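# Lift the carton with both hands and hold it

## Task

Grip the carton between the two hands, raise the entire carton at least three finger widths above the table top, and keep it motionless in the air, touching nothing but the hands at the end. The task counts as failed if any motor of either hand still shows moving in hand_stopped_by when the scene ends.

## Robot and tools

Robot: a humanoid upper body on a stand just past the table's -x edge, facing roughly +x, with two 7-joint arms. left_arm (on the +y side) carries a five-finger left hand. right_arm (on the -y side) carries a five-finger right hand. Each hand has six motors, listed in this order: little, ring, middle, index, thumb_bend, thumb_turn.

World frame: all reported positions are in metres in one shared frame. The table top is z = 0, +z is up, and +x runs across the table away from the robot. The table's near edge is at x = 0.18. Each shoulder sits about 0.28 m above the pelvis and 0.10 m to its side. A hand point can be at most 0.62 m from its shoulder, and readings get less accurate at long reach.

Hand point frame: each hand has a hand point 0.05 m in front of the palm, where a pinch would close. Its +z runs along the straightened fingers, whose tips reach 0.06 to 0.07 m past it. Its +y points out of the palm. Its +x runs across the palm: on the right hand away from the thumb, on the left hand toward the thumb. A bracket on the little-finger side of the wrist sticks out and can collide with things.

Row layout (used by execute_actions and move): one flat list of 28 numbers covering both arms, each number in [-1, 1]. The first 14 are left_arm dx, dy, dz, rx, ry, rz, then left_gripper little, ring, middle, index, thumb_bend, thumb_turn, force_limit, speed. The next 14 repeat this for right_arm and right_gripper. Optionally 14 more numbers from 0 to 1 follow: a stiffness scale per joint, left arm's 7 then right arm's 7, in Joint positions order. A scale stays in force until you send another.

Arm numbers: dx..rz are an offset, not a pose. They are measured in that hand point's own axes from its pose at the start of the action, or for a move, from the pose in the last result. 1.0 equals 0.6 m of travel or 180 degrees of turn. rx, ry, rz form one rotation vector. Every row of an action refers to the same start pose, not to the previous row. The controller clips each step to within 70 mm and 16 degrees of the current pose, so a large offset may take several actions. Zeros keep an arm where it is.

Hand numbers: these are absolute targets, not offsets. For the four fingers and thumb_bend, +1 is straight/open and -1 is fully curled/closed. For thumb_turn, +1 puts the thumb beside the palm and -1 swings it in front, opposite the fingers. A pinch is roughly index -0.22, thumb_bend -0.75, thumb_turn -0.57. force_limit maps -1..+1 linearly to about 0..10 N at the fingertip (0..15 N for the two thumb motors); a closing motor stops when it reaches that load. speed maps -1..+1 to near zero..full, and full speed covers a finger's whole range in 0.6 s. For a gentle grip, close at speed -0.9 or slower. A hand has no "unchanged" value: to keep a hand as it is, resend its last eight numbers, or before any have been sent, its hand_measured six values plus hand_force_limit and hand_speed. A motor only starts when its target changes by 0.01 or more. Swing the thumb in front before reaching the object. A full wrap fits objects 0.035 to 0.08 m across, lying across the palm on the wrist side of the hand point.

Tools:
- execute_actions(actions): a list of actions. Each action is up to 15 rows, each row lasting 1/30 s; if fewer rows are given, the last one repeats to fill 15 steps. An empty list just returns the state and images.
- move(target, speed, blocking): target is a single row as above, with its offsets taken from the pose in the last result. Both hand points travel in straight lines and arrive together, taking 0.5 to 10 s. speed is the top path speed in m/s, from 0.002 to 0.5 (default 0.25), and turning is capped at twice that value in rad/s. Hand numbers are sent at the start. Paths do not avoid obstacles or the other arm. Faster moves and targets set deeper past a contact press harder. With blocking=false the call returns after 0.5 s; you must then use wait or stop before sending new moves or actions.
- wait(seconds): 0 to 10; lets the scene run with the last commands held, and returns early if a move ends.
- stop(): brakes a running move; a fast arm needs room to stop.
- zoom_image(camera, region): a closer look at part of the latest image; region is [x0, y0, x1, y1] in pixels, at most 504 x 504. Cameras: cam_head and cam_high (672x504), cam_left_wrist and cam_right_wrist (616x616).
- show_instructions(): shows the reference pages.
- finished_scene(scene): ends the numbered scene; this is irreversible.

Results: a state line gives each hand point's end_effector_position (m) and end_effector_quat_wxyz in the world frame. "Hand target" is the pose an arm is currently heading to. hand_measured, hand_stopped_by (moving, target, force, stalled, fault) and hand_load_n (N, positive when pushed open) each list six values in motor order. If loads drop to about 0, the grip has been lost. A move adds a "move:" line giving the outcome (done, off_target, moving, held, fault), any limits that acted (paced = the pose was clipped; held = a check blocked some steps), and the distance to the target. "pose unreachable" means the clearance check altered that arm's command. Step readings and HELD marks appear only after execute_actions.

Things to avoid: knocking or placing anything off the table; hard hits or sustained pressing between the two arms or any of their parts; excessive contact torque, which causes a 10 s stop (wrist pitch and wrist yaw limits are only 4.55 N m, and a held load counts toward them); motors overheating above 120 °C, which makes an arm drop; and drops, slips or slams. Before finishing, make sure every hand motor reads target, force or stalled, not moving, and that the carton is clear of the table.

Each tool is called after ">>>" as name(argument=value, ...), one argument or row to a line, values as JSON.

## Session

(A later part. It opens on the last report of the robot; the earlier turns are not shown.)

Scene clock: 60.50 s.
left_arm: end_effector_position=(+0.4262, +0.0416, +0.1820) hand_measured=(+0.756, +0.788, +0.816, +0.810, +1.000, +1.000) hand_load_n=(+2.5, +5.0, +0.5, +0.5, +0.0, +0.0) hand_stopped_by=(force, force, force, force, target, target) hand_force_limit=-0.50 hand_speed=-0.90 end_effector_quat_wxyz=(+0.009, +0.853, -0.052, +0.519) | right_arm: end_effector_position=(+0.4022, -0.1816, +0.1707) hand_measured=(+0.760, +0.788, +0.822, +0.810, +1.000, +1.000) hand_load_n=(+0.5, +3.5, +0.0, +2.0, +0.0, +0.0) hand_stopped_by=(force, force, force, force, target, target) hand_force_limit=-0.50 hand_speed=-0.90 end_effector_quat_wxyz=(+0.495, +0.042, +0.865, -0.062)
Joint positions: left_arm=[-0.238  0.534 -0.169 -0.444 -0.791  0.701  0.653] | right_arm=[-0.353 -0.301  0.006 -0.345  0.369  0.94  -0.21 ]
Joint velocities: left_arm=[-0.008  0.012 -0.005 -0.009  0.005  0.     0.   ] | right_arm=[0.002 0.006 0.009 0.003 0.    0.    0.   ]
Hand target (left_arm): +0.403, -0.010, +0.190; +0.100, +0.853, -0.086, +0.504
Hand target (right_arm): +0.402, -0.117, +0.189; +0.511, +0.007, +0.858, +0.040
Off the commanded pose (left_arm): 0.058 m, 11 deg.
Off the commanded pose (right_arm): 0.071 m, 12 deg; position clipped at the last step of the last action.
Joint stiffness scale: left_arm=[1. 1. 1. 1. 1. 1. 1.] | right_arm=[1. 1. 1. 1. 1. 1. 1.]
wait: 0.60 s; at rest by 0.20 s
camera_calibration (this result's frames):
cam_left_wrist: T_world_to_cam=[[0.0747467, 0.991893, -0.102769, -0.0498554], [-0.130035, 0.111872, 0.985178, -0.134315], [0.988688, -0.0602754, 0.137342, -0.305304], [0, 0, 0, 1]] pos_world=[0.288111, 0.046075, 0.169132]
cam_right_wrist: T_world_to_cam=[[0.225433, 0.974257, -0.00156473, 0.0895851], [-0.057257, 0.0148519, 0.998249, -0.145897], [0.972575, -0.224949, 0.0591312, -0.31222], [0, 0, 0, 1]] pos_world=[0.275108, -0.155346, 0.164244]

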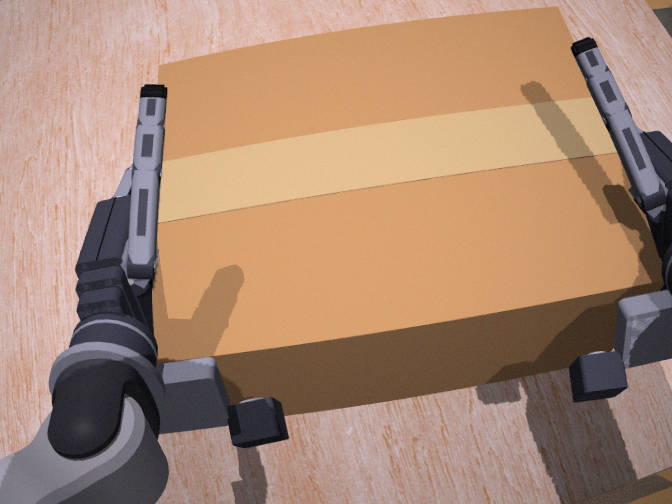

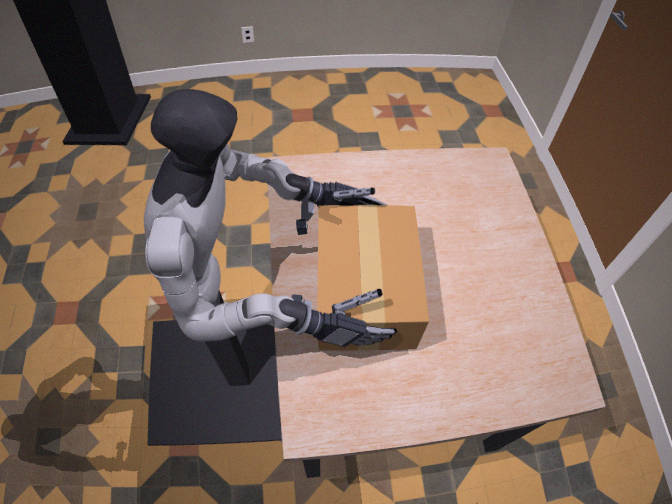

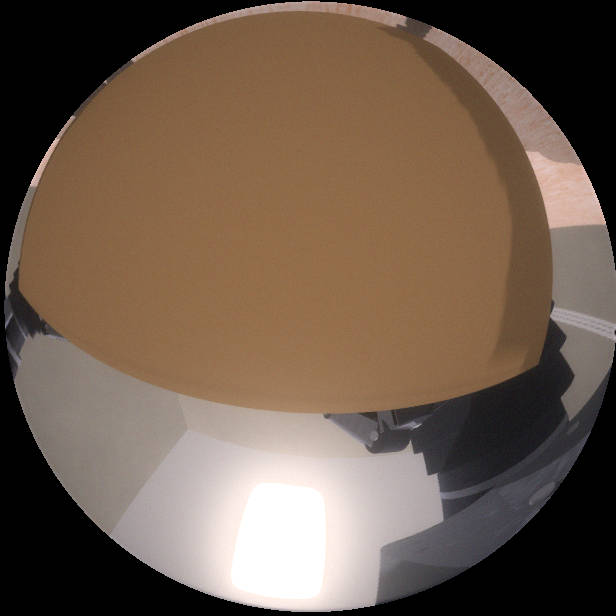

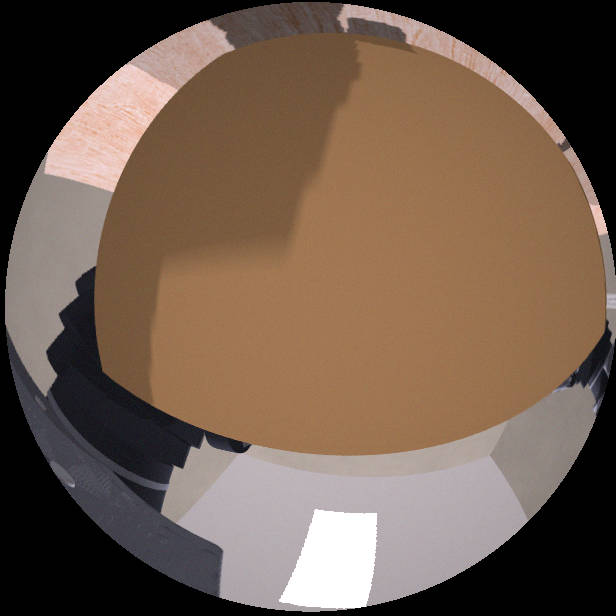

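>>> execute_actions(
  actions=[
    [[-0.001,0.093,-0.028,-0.06,-0.007,-0.013,0.7,0.7,0.7,0.7,1,1,-0.5,-0.9,-0.025,0.11,-0.024,-0.068,-0.01,0.014,0.7,0.7,0.7,0.7,1,1,-0.5,-0.9],[0,0.093,-0.029,-0.06,-0.007,-0.013,0.7,0.7,0.7,0.7,1,1,-0.5,-0.9,-0.026,0.11,-0.025,-0.068,-0.01,0.014,0.7,0.7,0.7,0.7,1,1,-0.5,-0.9],[0.002,0.093,-0.03,-0.06,-0.007,-0.013,0.7,0.7,0.7,0.7,1,1,-0.5,-0.9,-0.028,0.11,-0.026,-0.068,-0.01,0.014,0.7,0.7,0.7,0.7,1,1,-0.5,-0.9],[0.004,0.093,-0.031,-0.06,-0.007,-0.013,0.7,0.7,0.7,0.7,1,1,-0.5,-0.9,-0.03,0.11,-0.027,-0.068,-0.01,0.014,0.7,0.7,0.7,0.7,1,1,-0.5,-0.9],[0.006,0.093,-0.032,-0.06,-0.007,-0.013,0.7,0.7,0.7,0.7,1,1,-0.5,-0.9,-0.032,0.11,-0.028,-0.068,-0.01,0.014,0.7,0.7,0.7,0.7,1,1,-0.5,-0.9],[0.008,0.093,-0.033,-0.06,-0.007,-0.013,0.7,0.7,0.7,0.7,1,1,-0.5,-0.9,-0.034,0.11,-0.029,-0.0685,-0.01,0.014,0.7,0.7,0.7,0.7,1,1,-0.5,-0.9],[0.01,0.093,-0.034,-0.06,-0.007,-0.013,0.7,0.7,0.7,0.7,1,1,-0.5,-0.9,-0.0365,0.11,-0.03,-0.0685,-0.01,0.014,0.7,0.7,0.7,0.7,1,1,-0.5,-0.9],[0.012,0.093,-0.035,-0.0605,-0.007,-0.012,0.7,0.7,0.7,0.7,1,1,-0.5,-0.9,-0.039,0.11,-0.031,-0.0685,-0.01,0.014,0.7,0.7,0.7,0.7,1,1,-0.5,-0.9],[0.014,0.093,-0.036,-0.0605,-0.007,-0.012,0.7,0.7,0.7,0.7,1,1,-0.5,-0.9,-0.041,0.11,-0.032,-0.069,-0.01,0.013,0.7,0.7,0.7,0.7,1,1,-0.5,-0.9],[0.016,0.093,-0.037,-0.0605,-0.007,-0.012,0.7,0.7,0.7,0.7,1,1,-0.5,-0.9,-0.043,0.11,-0.033,-0.069,-0.01,0.013,0.7,0.7,0.7,0.7,1,1,-0.5,-0.9],[0.018,0.093,-0.038,-0.0605,-0.007,-0.012,0.7,0.7,0.7,0.7,1,1,-0.5,-0.9,-0.0455,0.11,-0.034,-0.069,-0.01,0.013,0.7,0.7,0.7,0.7,1,1,-0.5,-0.9],[0.02,0.093,-0.039,-0.061,-0.007,-0.012,0.7,0.7,0.7,0.7,1,1,-0.5,-0.9,-0.048,0.11,-0.035,-0.0695,-0.01,0.013,0.7,0.7,0.7,0.7,1,1,-0.5,-0.9],[0.022,0.093,-0.04,-0.061,-0.007,-0.012,0.7,0.7,0.7,0.7,1,1,-0.5,-0.9,-0.05,0.11,-0.036,-0.0695,-0.01,0.013,0.7,0.7,0.7,0.7,1,1,-0.5,-0.9],[0.024,0.093,-0.041,-0.061,-0.007,-0.012,0.7,0.7,0.7,0.7,1,1,-0.5,-0.9,-0.052,0.11,-0.037,-0.0695,-0.01,0.013,0.7,0.7,0.7,0.7,1,1,-0.5,-0.9],[0.025,0.093,-0.042,-0.061,-0.007,-0.012,0.7,0.7,0.7,0.7,1,1,-0.5,-0.9,-0.054,0.11,-0.038,-0.0695,-0.01,0.013,0.7,0.7,0.7,0.7,1,1,-0.5,-0.9]],
  ],
)

>>> wait(
  seconds=0.6,
)

Scene clock: 62.57 s.
left_arm: end_effector_position=(+0.4273, +0.0406, +0.1989) hand_measured=(+0.756, +0.788, +0.816, +0.810, +1.000, +1.000) hand_load_n=(+3.0, +5.5, +1.0, +0.5, +0.0, +0.0) hand_stopped_by=(force, force, force, force, target, target) hand_force_limit=-0.50 hand_speed=-0.90 end_effector_quat_wxyz=(+0.008, +0.852, -0.052, +0.521) | right_arm: end_effector_position=(+0.4043, -0.1821, +0.1875) hand_measured=(+0.760, +0.788, +0.822, +0.810, +1.000, +1.000) hand_load_n=(+0.5, +3.5, +0.0, +2.0, +0.0, +0.0) hand_stopped_by=(force, force, force, force, target, target) hand_force_limit=-0.50 hand_speed=-0.90 end_effector_quat_wxyz=(+0.497, +0.040, +0.864, -0.061)
Joint positions: left_arm=[-0.271  0.549 -0.132 -0.509 -0.868  0.784  0.718] | right_arm=[-0.394 -0.298 -0.035 -0.41   0.376  1.05  -0.202]
Joint velocities: left_arm=[-0.081  0.029  0.11  -0.14  -0.195  0.179  0.147] | right_arm=[-0.121  0.048 -0.097 -0.172  0.006  0.286  0.   ]
Hand target (left_arm): +0.402, -0.011, +0.207; +0.099, +0.853, -0.090, +0.505
Hand target (right_arm): +0.403, -0.118, +0.208; +0.513, -0.000, +0.858, +0.041
Off the commanded pose (left_arm): 0.059 m, 11 deg.
Off the commanded pose (right_arm): 0.071 m, 13 deg; position clipped at the last step of the last action.
Joint stiffness scale: left_arm=[1. 1. 1. 1. 1. 1. 1.] | right_arm=[1. 1. 1. 1. 1. 1. 1.]
Step readings (end_effector_position):
0: left_arm (+0.4262, +0.0416, +0.1820) | right_arm (+0.4022, -0.1816, +0.1707)
1: left_arm (+0.4262, +0.0416, +0.1819) | right_arm (+0.4022, -0.1816, +0.1707)
2: left_arm (+0.4261, +0.0416, +0.1819) | right_arm (+0.4021, -0.1816, +0.1705)
4: left_arm (+0.4256, +0.0415, +0.1822) | right_arm (+0.4015, -0.1816, +0.1705)
8: left_arm (+0.4256, +0.0409, +0.1866) | right_arm (+0.4017, -0.1819, +0.1745)
15: end_effector_position above
camera_calibration (this result's frames):
cam_left_wrist: T_world_to_cam=[[0.0736586, 0.992111, -0.101437, -0.0470172], [-0.135181, 0.110707, 0.984617, -0.14838], [0.988079, -0.0588132, 0.142269, -0.309494], [0, 0, 0, 1]] pos_world=[0.28921, 0.0448707, 0.185359]
cam_right_wrist: T_world_to_cam=[[0.220064, 0.975484, -0.00138163, 0.0919419], [-0.0614398, 0.015274, 0.997994, -0.160759], [0.973549, -0.219538, 0.0632948, -0.315563], [0, 0, 0, 1]] pos_world=[0.277106, -0.15651, 0.180537]

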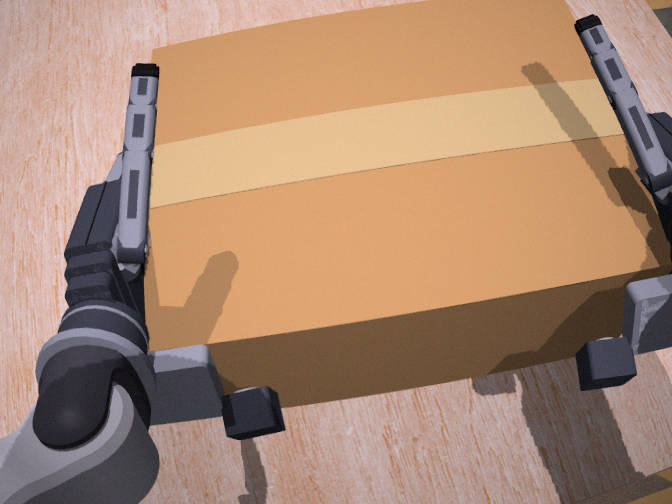

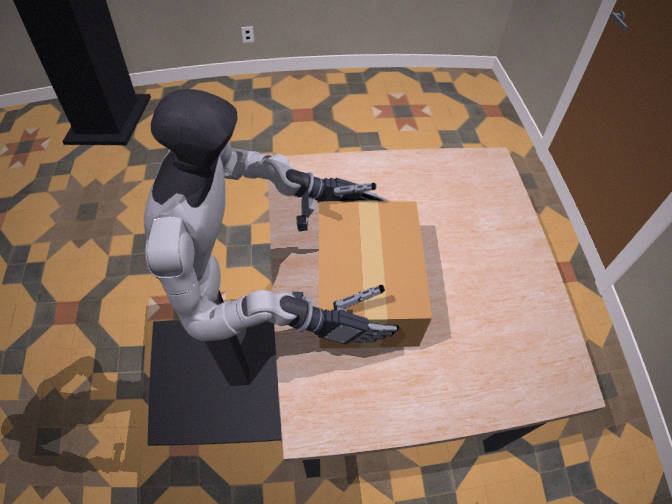

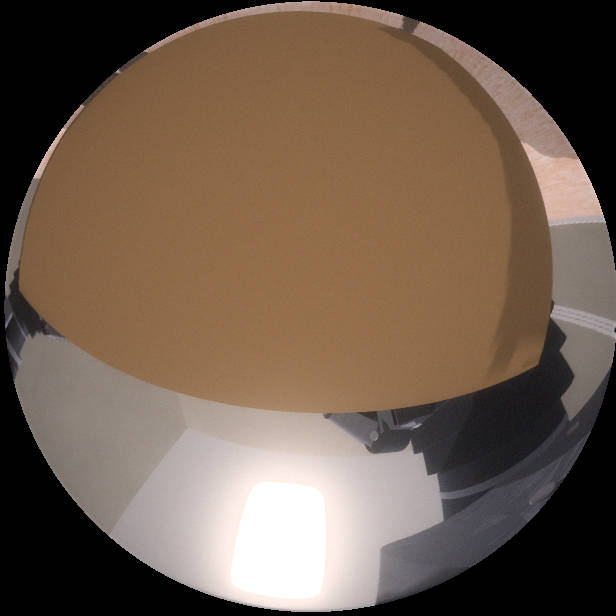

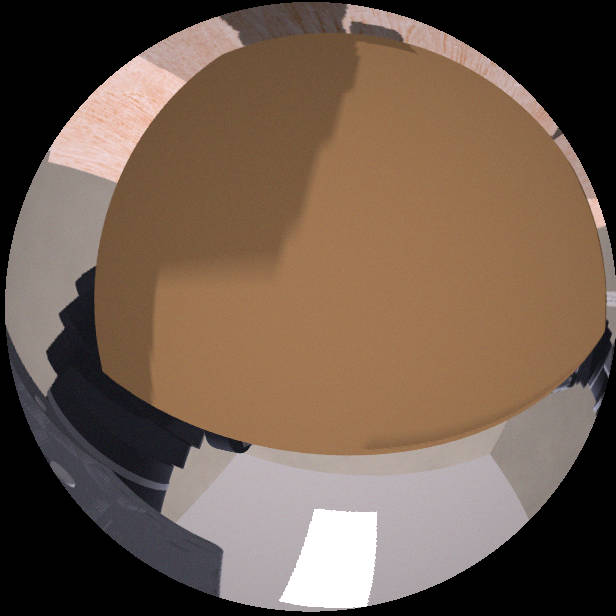

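Scene clock: 63.17 s.
left_arm: end_effector_position=(+0.4274, +0.0407, +0.2015) hand_measured=(+0.756, +0.788, +0.816, +0.810, +1.000, +1.000) hand_load_n=(+2.5, +5.0, +1.0, +1.0, +0.0, +0.0) hand_stopped_by=(force, force, force, force, target, target) hand_force_limit=-0.50 hand_speed=-0.90 end_effector_quat_wxyz=(+0.007, +0.851, -0.051, +0.522) | right_arm: end_effector_position=(+0.4048, -0.1819, +0.1907) hand_measured=(+0.760, +0.788, +0.822, +0.810, +1.000, +1.000) hand_load_n=(+0.5, +3.5, +0.0, +1.5, +0.0, +0.0) hand_stopped_by=(force, force, force, force, target, target) hand_force_limit=-0.50 hand_speed=-0.90 end_effector_quat_wxyz=(+0.498, +0.040, +0.864, -0.061)
Joint positions: left_arm=[-0.275  0.551 -0.125 -0.518 -0.879  0.796  0.727] | right_arm=[-0.403 -0.295 -0.042 -0.422  0.376  1.071 -0.202]
Joint velocities: left_arm=[-0.005 -0.008 -0.008  0.     0.009  0.     0.   ] | right_arm=[-0.012  0.     0.023  0.    -0.002  0.     0.   ]
Hand target (left_arm): +0.402, -0.011, +0.207; +0.099, +0.853, -0.090, +0.505
Hand target (right_arm): +0.403, -0.118, +0.208; +0.513, -0.000, +0.858, +0.041
Off the commanded pose (left_arm): 0.058 m, 11 deg.
Off the commanded pose (right_arm): 0.070 m, 13 deg; position clipped at the last step of the last action.
Joint stiffness scale: left_arm=[1. 1. 1. 1. 1. 1. 1.] | right_arm=[1. 1. 1. 1. 1. 1. 1.]
wait: 0.60 s; at rest by 0.23 s
camera_calibration (this result's frames):
cam_left_wrist: T_world_to_cam=[[0.0731824, 0.992214, -0.100777, -0.0467947], [-0.136795, 0.110079, 0.984464, -0.150184], [0.987892, -0.0582597, 0.143786, -0.310234], [0, 0, 0, 1]] pos_world=[0.289358, 0.0448883, 0.187742]
cam_right_wrist: T_world_to_cam=[[0.220093, 0.975478, -0.00116424, 0.0916595], [-0.0625908, 0.0153131, 0.997922, -0.163429], [0.973469, -0.219563, 0.0644263, -0.316394], [0, 0, 0, 1]] pos_world=[0.277597, -0.156377, 0.183581]

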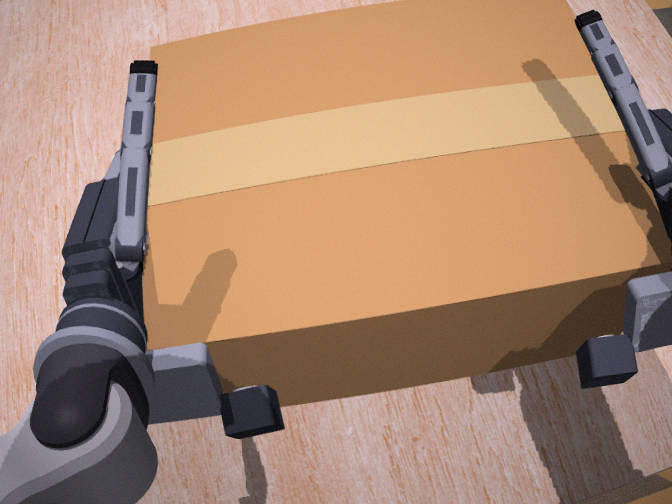

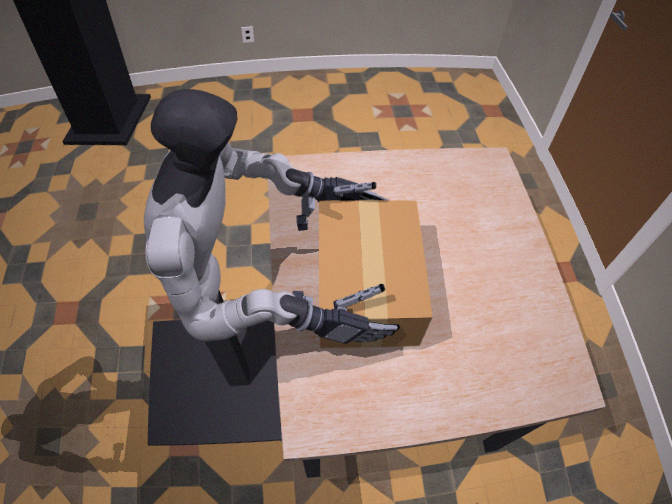

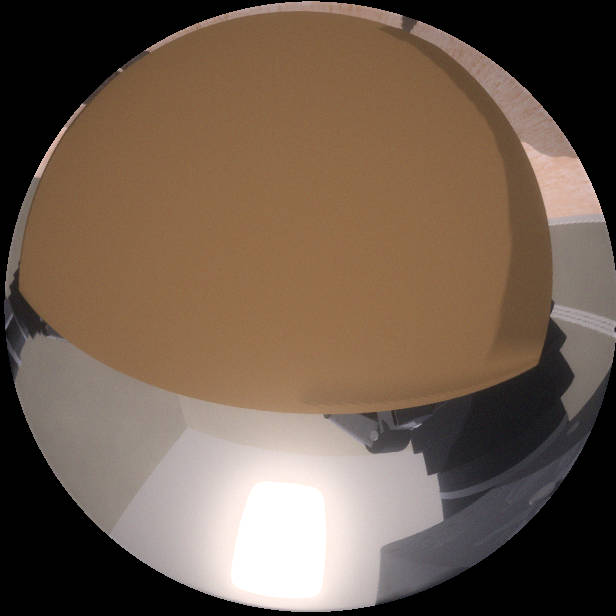

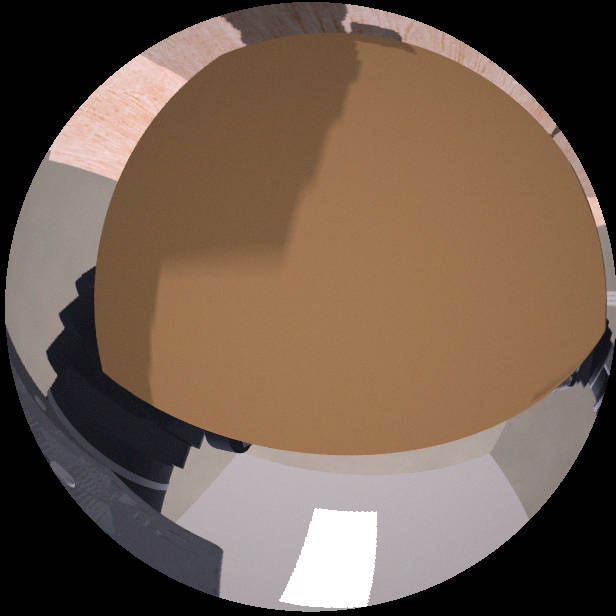

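>>> execute_actions(
  actions=[
    [[-0.004,0.093,-0.029,-0.0615,-0.009,-0.012,0.7,0.7,0.7,0.7,1,1,-0.5,-0.9,-0.024,0.11,-0.025,-0.069,-0.008,0.0125,0.7,0.7,0.7,0.7,1,1,-0.5,-0.9],[-0.003,0.093,-0.03,-0.0615,-0.009,-0.012,0.7,0.7,0.7,0.7,1,1,-0.5,-0.9,-0.025,0.11,-0.026,-0.069,-0.008,0.0125,0.7,0.7,0.7,0.7,1,1,-0.5,-0.9],[-0.001,0.093,-0.031,-0.0615,-0.009,-0.012,0.7,0.7,0.7,0.7,1,1,-0.5,-0.9,-0.027,0.11,-0.027,-0.069,-0.008,0.0125,0.7,0.7,0.7,0.7,1,1,-0.5,-0.9],[0.001,0.093,-0.032,-0.0615,-0.009,-0.012,0.7,0.7,0.7,0.7,1,1,-0.5,-0.9,-0.029,0.11,-0.028,-0.0695,-0.008,0.0125,0.7,0.7,0.7,0.7,1,1,-0.5,-0.9],[0.003,0.093,-0.033,-0.0615,-0.009,-0.012,0.7,0.7,0.7,0.7,1,1,-0.5,-0.9,-0.031,0.11,-0.029,-0.0695,-0.008,0.0125,0.7,0.7,0.7,0.7,1,1,-0.5,-0.9],[0.005,0.093,-0.034,-0.0615,-0.009,-0.012,0.7,0.7,0.7,0.7,1,1,-0.5,-0.9,-0.033,0.11,-0.03,-0.0695,-0.008,0.012,0.7,0.7,0.7,0.7,1,1,-0.5,-0.9],[0.007,0.093,-0.035,-0.0615,-0.009,-0.0115,0.7,0.7,0.7,0.7,1,1,-0.5,-0.9,-0.0355,0.11,-0.031,-0.07,-0.008,0.012,0.7,0.7,0.7,0.7,1,1,-0.5,-0.9],[0.009,0.093,-0.036,-0.0615,-0.009,-0.0115,0.7,0.7,0.7,0.7,1,1,-0.5,-0.9,-0.038,0.11,-0.032,-0.07,-0.008,0.012,0.7,0.7,0.7,0.7,1,1,-0.5,-0.9],[0.011,0.093,-0.037,-0.062,-0.009,-0.0115,0.7,0.7,0.7,0.7,1,1,-0.5,-0.9,-0.04,0.11,-0.033,-0.07,-0.008,0.0115,0.7,0.7,0.7,0.7,1,1,-0.5,-0.9],[0.013,0.093,-0.038,-0.062,-0.009,-0.0115,0.7,0.7,0.7,0.7,1,1,-0.5,-0.9,-0.042,0.11,-0.034,-0.0705,-0.008,0.0115,0.7,0.7,0.7,0.7,1,1,-0.5,-0.9],[0.015,0.093,-0.039,-0.062,-0.009,-0.011,0.7,0.7,0.7,0.7,1,1,-0.5,-0.9,-0.0445,0.11,-0.035,-0.0705,-0.008,0.0115,0.7,0.7,0.7,0.7,1,1,-0.5,-0.9],[0.017,0.093,-0.04,-0.062,-0.009,-0.011,0.7,0.7,0.7,0.7,1,1,-0.5,-0.9,-0.047,0.11,-0.036,-0.0705,-0.008,0.011,0.7,0.7,0.7,0.7,1,1,-0.5,-0.9],[0.019,0.093,-0.041,-0.062,-0.009,-0.011,0.7,0.7,0.7,0.7,1,1,-0.5,-0.9,-0.049,0.11,-0.037,-0.071,-0.008,0.011,0.7,0.7,0.7,0.7,1,1,-0.5,-0.9],[0.021,0.093,-0.042,-0.062,-0.009,-0.011,0.7,0.7,0.7,0.7,1,1,-0.5,-0.9,-0.051,0.11,-0.038,-0.071,-0.008,0.011,0.7,0.7,0.7,0.7,1,1,-0.5,-0.9],[0.022,0.093,-0.043,-0.062,-0.009,-0.011,0.7,0.7,0.7,0.7,1,1,-0.5,-0.9,-0.053,0.11,-0.039,-0.071,-0.008,0.011,0.7,0.7,0.7,0.7,1,1,-0.5,-0.9]],
  ],
)

>>> wait(
  seconds=0.6,
)

Scene clock: 65.07 s.
left_arm: end_effector_position=(+0.4280, +0.0392, +0.2179) hand_measured=(+0.756, +0.788, +0.816, +0.810, +1.000, +1.000) hand_load_n=(+2.5, +5.5, +1.0, +0.5, +0.0, +0.0) hand_stopped_by=(force, force, force, force, target, target) hand_force_limit=-0.50 hand_speed=-0.90 end_effector_quat_wxyz=(+0.008, +0.851, -0.049, +0.522) | right_arm: end_effector_position=(+0.4066, -0.1834, +0.2082) hand_measured=(+0.760, +0.788, +0.822, +0.810, +1.000, +1.000) hand_load_n=(+2.0, +3.5, +0.0, +0.5, +0.0, +0.0) hand_stopped_by=(force, force, force, force, target, target) hand_force_limit=-0.50 hand_speed=-0.90 end_effector_quat_wxyz=(+0.498, +0.040, +0.864, -0.060)
Joint positions: left_arm=[-0.318  0.553 -0.079 -0.572 -0.972  0.885  0.802] | right_arm=[-0.461 -0.285 -0.095 -0.483  0.376  1.202 -0.187]
Joint velocities: left_arm=[-0.101  0.005  0.146 -0.14  -0.236  0.221  0.197] | right_arm=[-0.149  0.06  -0.118 -0.152  0.006  0.338  0.016]
Hand target (left_arm): +0.402, -0.012, +0.226; +0.098, +0.852, -0.093, +0.506
Hand target (right_arm): +0.404, -0.119, +0.228; +0.512, -0.006, +0.858, +0.042
Off the commanded pose (left_arm): 0.058 m, 11 deg.
Off the commanded pose (right_arm): 0.072 m, 13 deg; position clipped at the last step of the last action.
Joint stiffness scale: left_arm=[1. 1. 1. 1. 1. 1. 1.] | right_arm=[1. 1. 1. 1. 1. 1. 1.]
Step readings (end_effector_position):
0: left_arm (+0.4274, +0.0407, +0.2015) | right_arm (+0.4048, -0.1819, +0.1907)
1: left_arm (+0.4274, +0.0407, +0.2014) | right_arm (+0.4048, -0.1819, +0.1907)
2: left_arm (+0.4273, +0.0407, +0.2013) | right_arm (+0.4046, -0.1820, +0.1905)
4: left_arm (+0.4267, +0.0406, +0.2011) | right_arm (+0.4041, -0.1822, +0.1908)
8: left_arm (+0.4267, +0.0397, +0.2058) | right_arm (+0.4044, -0.1829, +0.1956)
15: end_effector_position above
camera_calibration (this result's frames):
cam_left_wrist: T_world_to_cam=[[0.069753, 0.99201, -0.105125, -0.0413034], [-0.137451, 0.113934, 0.983934, -0.165877], [0.988049, -0.0541828, 0.1443, -0.313583], [0, 0, 0, 1]] pos_world=[0.289916, 0.0428816, 0.20412]
cam_right_wrist: T_world_to_cam=[[0.218372, 0.975864, 0.00153126, 0.0929376], [-0.0618932, 0.012284, 0.998007, -0.181679], [0.973901, -0.218032, 0.0630819, -0.319172], [0, 0, 0, 1]] pos_world=[0.279302, -0.158052, 0.201308]

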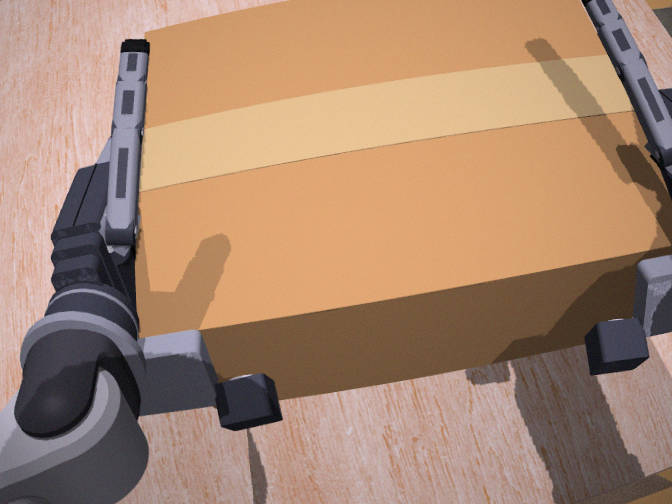

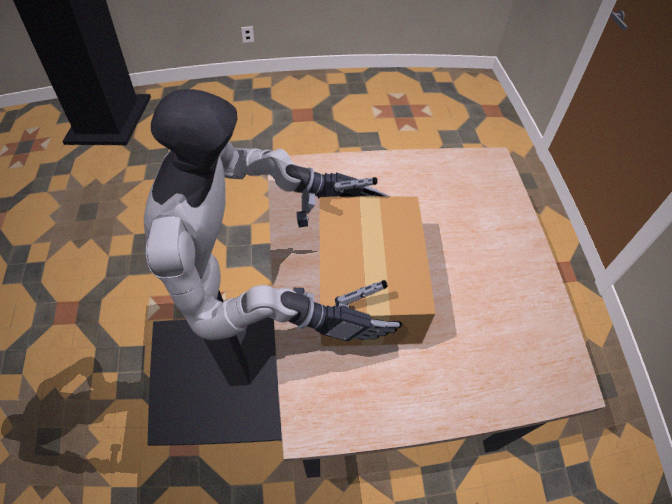

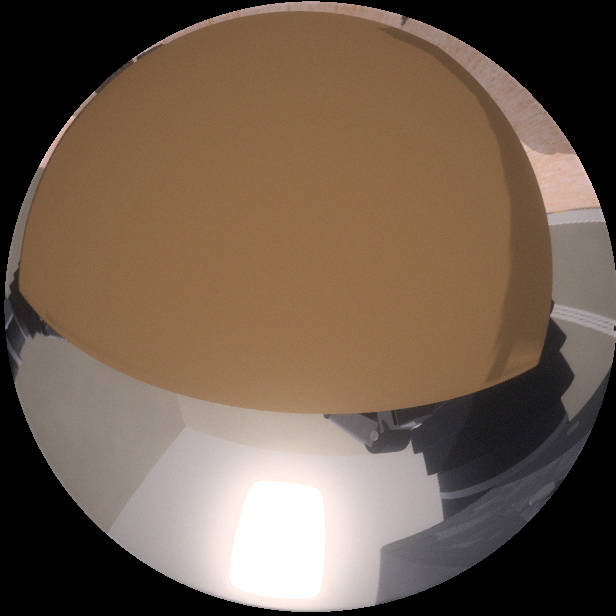

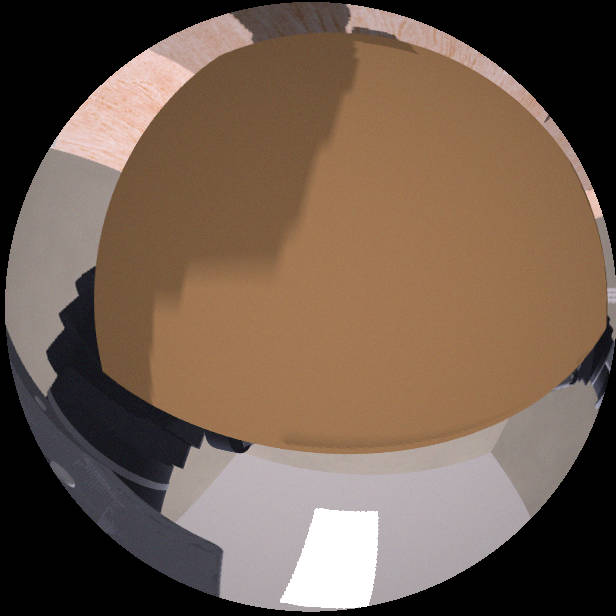

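Scene clock: 65.67 s.
left_arm: end_effector_position=(+0.4281, +0.0393, +0.2206) hand_measured=(+0.756, +0.788, +0.816, +0.810, +1.000, +1.000) hand_load_n=(+2.0, +5.0, +1.0, +1.0, +0.0, +0.0) hand_stopped_by=(force, force, force, force, target, target) hand_force_limit=-0.50 hand_speed=-0.90 end_effector_quat_wxyz=(+0.008, +0.851, -0.049, +0.523) | right_arm: end_effector_position=(+0.4071, -0.1834, +0.2116) hand_measured=(+0.760, +0.788, +0.822, +0.810, +1.000, +1.000) hand_load_n=(+2.0, +3.0, +0.0, +0.0, +0.0, +0.0) hand_stopped_by=(force, force, force, force, target, target) hand_force_limit=-0.50 hand_speed=-0.90 end_effector_quat_wxyz=(+0.498, +0.040, +0.864, -0.059)
Joint positions: left_arm=[-0.323  0.553 -0.072 -0.58  -0.984  0.898  0.813] | right_arm=[-0.472 -0.282 -0.103 -0.493  0.376  1.222 -0.186]
Joint velocities: left_arm=[-0.002  0.    -0.003  0.006 -0.002  0.     0.   ] | right_arm=[-0.023 -0.009  0.     0.011 -0.008  0.     0.   ]
Hand target (left_arm): +0.402, -0.012, +0.226; +0.098, +0.852, -0.093, +0.506
Hand target (right_arm): +0.404, -0.119, +0.228; +0.512, -0.006, +0.858, +0.042
Off the commanded pose (left_arm): 0.058 m, 12 deg.
Off the commanded pose (right_arm): 0.071 m, 13 deg; position clipped at the last step of the last action.
Joint stiffness scale: left_arm=[1. 1. 1. 1. 1. 1. 1.] | right_arm=[1. 1. 1. 1. 1. 1. 1.]
wait: 0.60 s; at rest by 0.23 s
camera_calibration (this result's frames):
cam_left_wrist: T_world_to_cam=[[0.069206, 0.992088, -0.104747, -0.0409164], [-0.139444, 0.113588, 0.983694, -0.167604], [0.987809, -0.0534711, 0.146201, -0.3144], [0, 0, 0, 1]] pos_world=[0.290028, 0.0428192, 0.206551]
cam_right_wrist: T_world_to_cam=[[0.218747, 0.975779, 0.00241379, 0.0924769], [-0.0636376, 0.0117976, 0.997903, -0.184325], [0.973704, -0.218442, 0.0646769, -0.32018], [0, 0, 0, 1]] pos_world=[0.279801, -0.158003, 0.204424]

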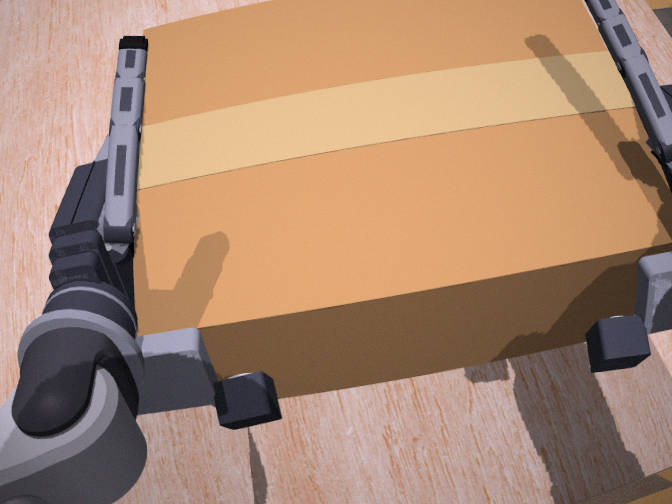

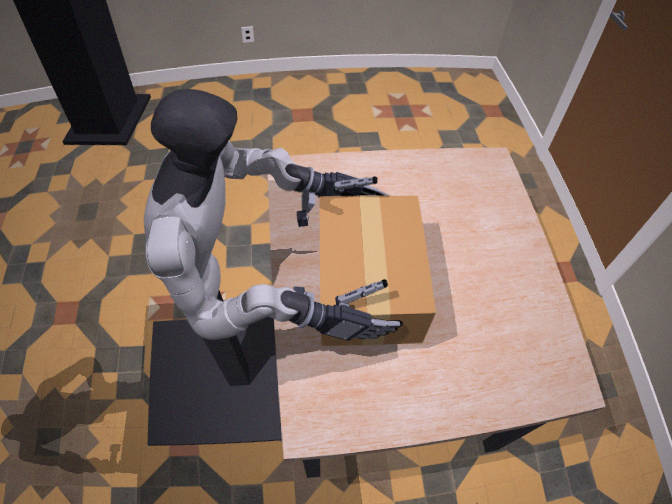

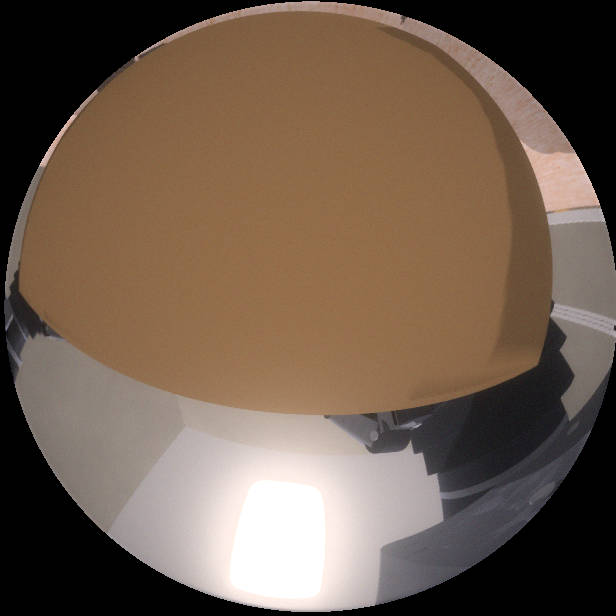

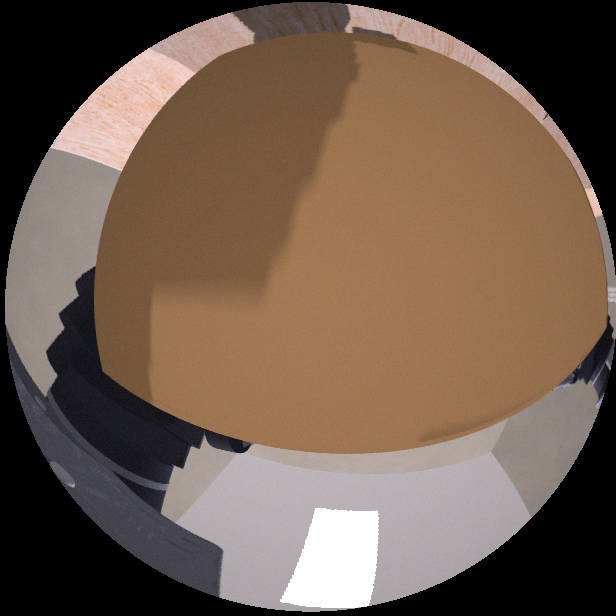

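>>> execute_actions(
  actions=[
    [[-0.006,0.092,-0.03,-0.063,-0.0095,-0.0095,0.7,0.7,0.7,0.7,1,1,-0.5,-0.9,-0.021,0.11,-0.026,-0.071,-0.007,0.009,0.7,0.7,0.7,0.7,1,1,-0.5,-0.9],[-0.005,0.092,-0.03,-0.063,-0.0095,-0.0095,0.7,0.7,0.7,0.7,1,1,-0.5,-0.9,-0.022,0.11,-0.026,-0.071,-0.007,0.0085,0.7,0.7,0.7,0.7,1,1,-0.5,-0.9],[-0.004,0.092,-0.031,-0.063,-0.0095,-0.0095,0.7,0.7,0.7,0.7,1,1,-0.5,-0.9,-0.023,0.11,-0.027,-0.0715,-0.007,0.008,0.7,0.7,0.7,0.7,1,1,-0.5,-0.9],[-0.002,0.092,-0.032,-0.063,-0.0095,-0.0095,0.7,0.7,0.7,0.7,1,1,-0.5,-0.9,-0.025,0.11,-0.028,-0.0715,-0.007,0.008,0.7,0.7,0.7,0.7,1,1,-0.5,-0.9],[0,0.092,-0.033,-0.063,-0.0095,-0.0095,0.7,0.7,0.7,0.7,1,1,-0.5,-0.9,-0.027,0.11,-0.029,-0.072,-0.007,0.0075,0.7,0.7,0.7,0.7,1,1,-0.5,-0.9],[0.002,0.092,-0.034,-0.063,-0.0095,-0.009,0.7,0.7,0.7,0.7,1,1,-0.5,-0.9,-0.029,0.11,-0.03,-0.072,-0.007,0.0075,0.7,0.7,0.7,0.7,1,1,-0.5,-0.9],[0.004,0.092,-0.035,-0.063,-0.0095,-0.009,0.7,0.7,0.7,0.7,1,1,-0.5,-0.9,-0.031,0.11,-0.031,-0.072,-0.007,0.007,0.7,0.7,0.7,0.7,1,1,-0.5,-0.9],[0.006,0.092,-0.036,-0.0635,-0.0095,-0.009,0.7,0.7,0.7,0.7,1,1,-0.5,-0.9,-0.033,0.11,-0.032,-0.0725,-0.007,0.007,0.7,0.7,0.7,0.7,1,1,-0.5,-0.9],[0.008,0.092,-0.037,-0.0635,-0.0095,-0.0085,0.7,0.7,0.7,0.7,1,1,-0.5,-0.9,-0.035,0.11,-0.033,-0.0725,-0.007,0.0065,0.7,0.7,0.7,0.7,1,1,-0.5,-0.9],[0.01,0.092,-0.038,-0.0635,-0.0095,-0.0085,0.7,0.7,0.7,0.7,1,1,-0.5,-0.9,-0.037,0.11,-0.034,-0.0725,-0.007,0.0065,0.7,0.7,0.7,0.7,1,1,-0.5,-0.9],[0.012,0.092,-0.039,-0.0635,-0.0095,-0.0085,0.7,0.7,0.7,0.7,1,1,-0.5,-0.9,-0.039,0.11,-0.035,-0.073,-0.007,0.006,0.7,0.7,0.7,0.7,1,1,-0.5,-0.9],[0.014,0.092,-0.04,-0.0635,-0.0095,-0.008,0.7,0.7,0.7,0.7,1,1,-0.5,-0.9,-0.041,0.11,-0.036,-0.073,-0.007,0.006,0.7,0.7,0.7,0.7,1,1,-0.5,-0.9],[0.016,0.092,-0.041,-0.0635,-0.0095,-0.008,0.7,0.7,0.7,0.7,1,1,-0.5,-0.9,-0.043,0.11,-0.037,-0.0735,-0.007,0.0055,0.7,0.7,0.7,0.7,1,1,-0.5,-0.9],[0.017,0.092,-0.041,-0.0635,-0.0095,-0.008,0.7,0.7,0.7,0.7,1,1,-0.5,-0.9,-0.044,0.11,-0.037,-0.0735,-0.007,0.0055,0.7,0.7,0.7,0.7,1,1,-0.5,-0.9],[0.018,0.092,-0.042,-0.0635,-0.0095,-0.008,0.7,0.7,0.7,0.7,1,1,-0.5,-0.9,-0.045,0.11,-0.038,-0.0735,-0.007,0.005,0.7,0.7,0.7,0.7,1,1,-0.5,-0.9]],
  ],
)

>>> wait(
  seconds=2.5,
)

Scene clock: 67.37 s.
left_arm: end_effector_position=(+0.4288, +0.0378, +0.2367) hand_measured=(+0.756, +0.788, +0.816, +0.810, +1.000, +1.000) hand_load_n=(+3.5, +6.0, +1.0, +0.5, +0.0, +0.0) hand_stopped_by=(force, force, force, force, target, target) hand_force_limit=-0.50 hand_speed=-0.90 end_effector_quat_wxyz=(+0.010, +0.850, -0.046, +0.524) | right_arm: end_effector_position=(+0.4083, -0.1847, +0.2271) hand_measured=(+0.760, +0.788, +0.822, +0.810, +1.000, +1.000) hand_load_n=(+4.0, +4.5, +0.0, +0.5, +0.0, +0.0) hand_stopped_by=(force, force, force, force, target, target) hand_force_limit=-0.50 hand_speed=-0.90 end_effector_quat_wxyz=(+0.497, +0.039, +0.865, -0.058)
Joint positions: left_arm=[-0.373  0.553 -0.023 -0.615 -1.088  0.977  0.893] | right_arm=[-0.537 -0.279 -0.15  -0.537  0.376  1.344 -0.167]
Joint velocities: left_arm=[-0.132  0.     0.114 -0.058 -0.222  0.16   0.181] | right_arm=[-0.156  0.043 -0.087 -0.091 -0.038  0.249  0.023]
Hand target (left_arm): +0.402, -0.012, +0.243; +0.097, +0.851, -0.094, +0.507
Hand target (right_arm): +0.404, -0.120, +0.244; +0.510, -0.015, +0.859, +0.042
Off the commanded pose (left_arm): 0.058 m, 12 deg.
Off the commanded pose (right_arm): 0.071 m, 13 deg; position clipped at the last step of the last action.
Joint stiffness scale: left_arm=[1. 1. 1. 1. 1. 1. 1.] | right_arm=[1. 1. 1. 1. 1. 1. 1.]
Step readings (end_effector_position):
0: left_arm (+0.4281, +0.0393, +0.2206) | right_arm (+0.4071, -0.1834, +0.2116)
1: left_arm (+0.4280, +0.0393, +0.2206) | right_arm (+0.4070, -0.1834, +0.2116)
2: left_arm (+0.4280, +0.0393, +0.2206) | right_arm (+0.4067, -0.1834, +0.2114)
4: left_arm (+0.4277, +0.0390, +0.2206) | right_arm (+0.4063, -0.1837, +0.2113)
8: left_arm (+0.4277, +0.0383, +0.2250) | right_arm (+0.4066, -0.1843, +0.2157)
15: end_effector_position above
camera_calibration (this result's frames):
cam_left_wrist: T_world_to_cam=[[0.0682605, 0.991493, -0.110827, -0.0359437], [-0.141267, 0.119573, 0.982724, -0.182379], [0.987615, -0.051425, 0.148227, -0.318054], [0, 0, 0, 1]] pos_world=[0.290804, 0.0410895, 0.222389]
cam_right_wrist: T_world_to_cam=[[0.214398, 0.976741, 0.00322784, 0.0952127], [-0.0595493, 0.00977258, 0.998178, -0.20185], [0.974929, -0.214199, 0.0602595, -0.321403], [0, 0, 0, 1]] pos_world=[0.280912, -0.15987, 0.220542]

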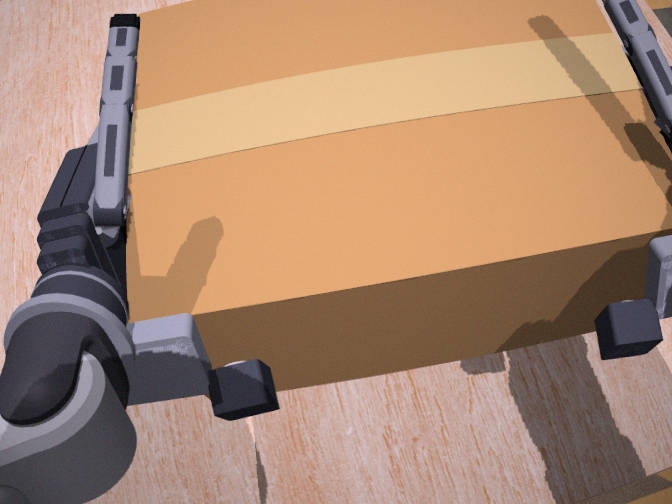

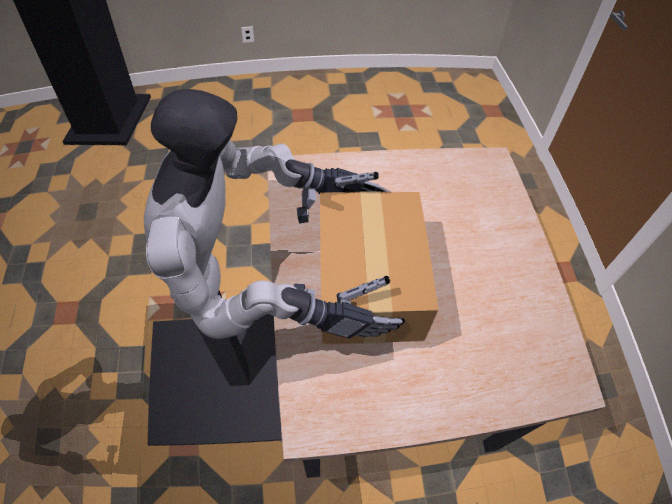

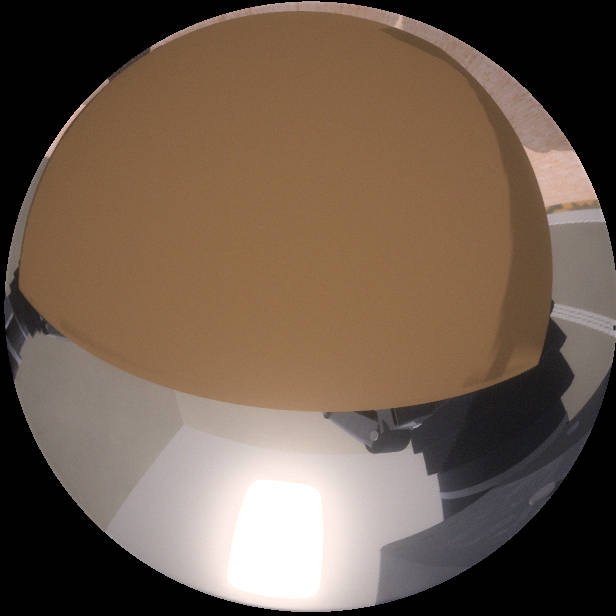

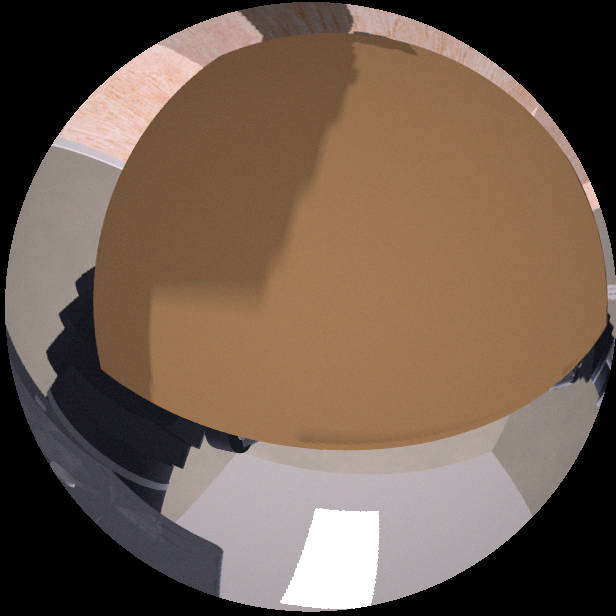

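Scene clock: 69.87 s.
left_arm: end_effector_position=(+0.4288, +0.0379, +0.2388) hand_measured=(+0.756, +0.788, +0.816, +0.810, +1.000, +1.000) hand_load_n=(+3.0, +5.5, +1.0, +0.5, +0.0, +0.0) hand_stopped_by=(force, force, force, force, target, target) hand_force_limit=-0.50 hand_speed=-0.90 end_effector_quat_wxyz=(+0.010, +0.850, -0.046, +0.524) | right_arm: end_effector_position=(+0.4085, -0.1846, +0.2294) hand_measured=(+0.760, +0.788, +0.822, +0.810, +1.000, +1.000) hand_load_n=(+4.0, +4.0, +0.0, +0.5, +0.0, +0.0) hand_stopped_by=(force, force, force, force, target, target) hand_force_limit=-0.50 hand_speed=-0.90 end_effector_quat_wxyz=(+0.497, +0.038, +0.865, -0.058)
Joint positions: left_arm=[-0.379  0.553 -0.016 -0.62  -1.101  0.988  0.904] | right_arm=[-0.547 -0.277 -0.154 -0.543  0.374  1.36  -0.165]
Joint velocities: left_arm=[-0.011 -0.006  0.     0.002  0.     0.     0.   ] | right_arm=[-0.002  0.026 -0.006  0.002  0.005  0.     0.   ]
Hand target (left_arm): +0.402, -0.012, +0.243; +0.097, +0.851, -0.094, +0.507
Hand target (right_arm): +0.404, -0.120, +0.244; +0.510, -0.015, +0.859, +0.042
Off the commanded pose (left_arm): 0.058 m, 12 deg.
Off the commanded pose (right_arm): 0.071 m, 13 deg; position clipped at the last step of the last action.
Joint stiffness scale: left_arm=[1. 1. 1. 1. 1. 1. 1.] | right_arm=[1. 1. 1. 1. 1. 1. 1.]
wait: 2.50 s; at rest by 0.20 s
camera_calibration (this result's frames):
cam_left_wrist: T_world_to_cam=[[0.0676614, 0.991598, -0.110252, -0.0356807], [-0.142253, 0.118965, 0.982655, -0.183967], [0.987515, -0.0508041, 0.149107, -0.318576], [0, 0, 0, 1]] pos_world=[0.290843, 0.0410815, 0.224344]
cam_right_wrist: T_world_to_cam=[[0.214138, 0.9768, 0.00276982, 0.0952644], [-0.0600739, 0.0103393, 0.99814, -0.203743], [0.974954, -0.213906, 0.0608942, -0.32184], [0, 0, 0, 1]] pos_world=[0.28114, -0.159791, 0.222699]

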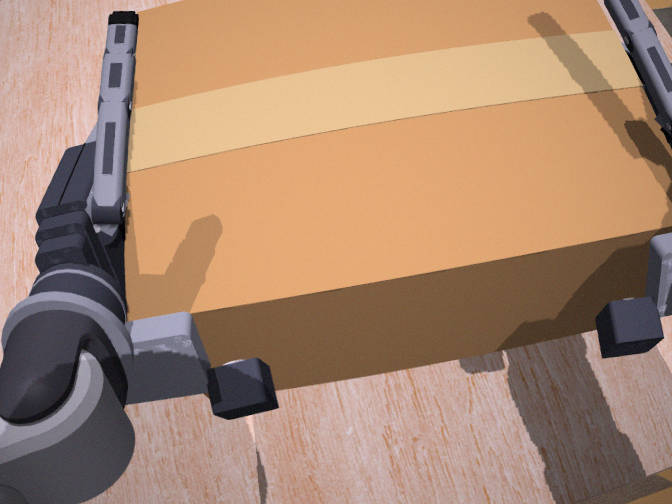

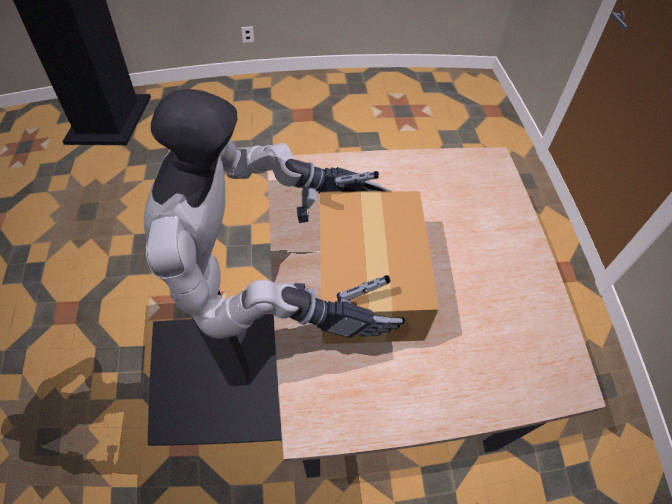

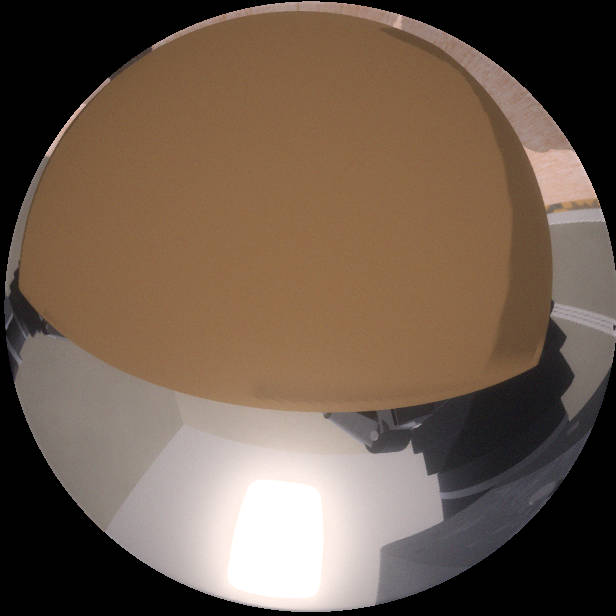

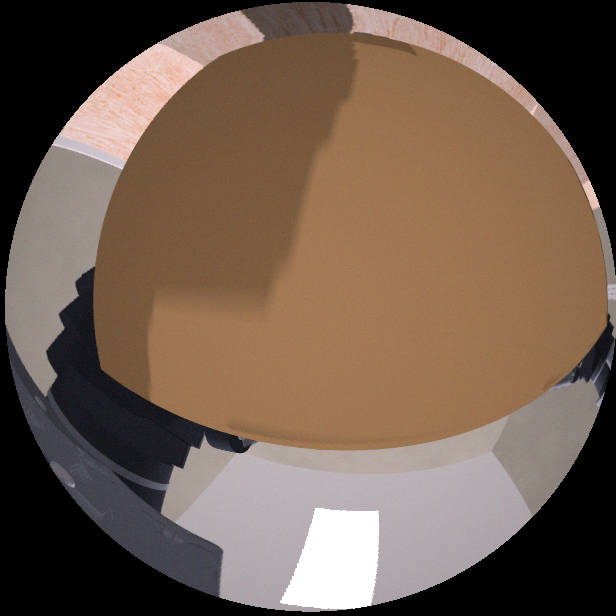

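Stable at about 7 cm.

>>> finished_scene(
  scene=2,
)

The scene is finished: the task was done.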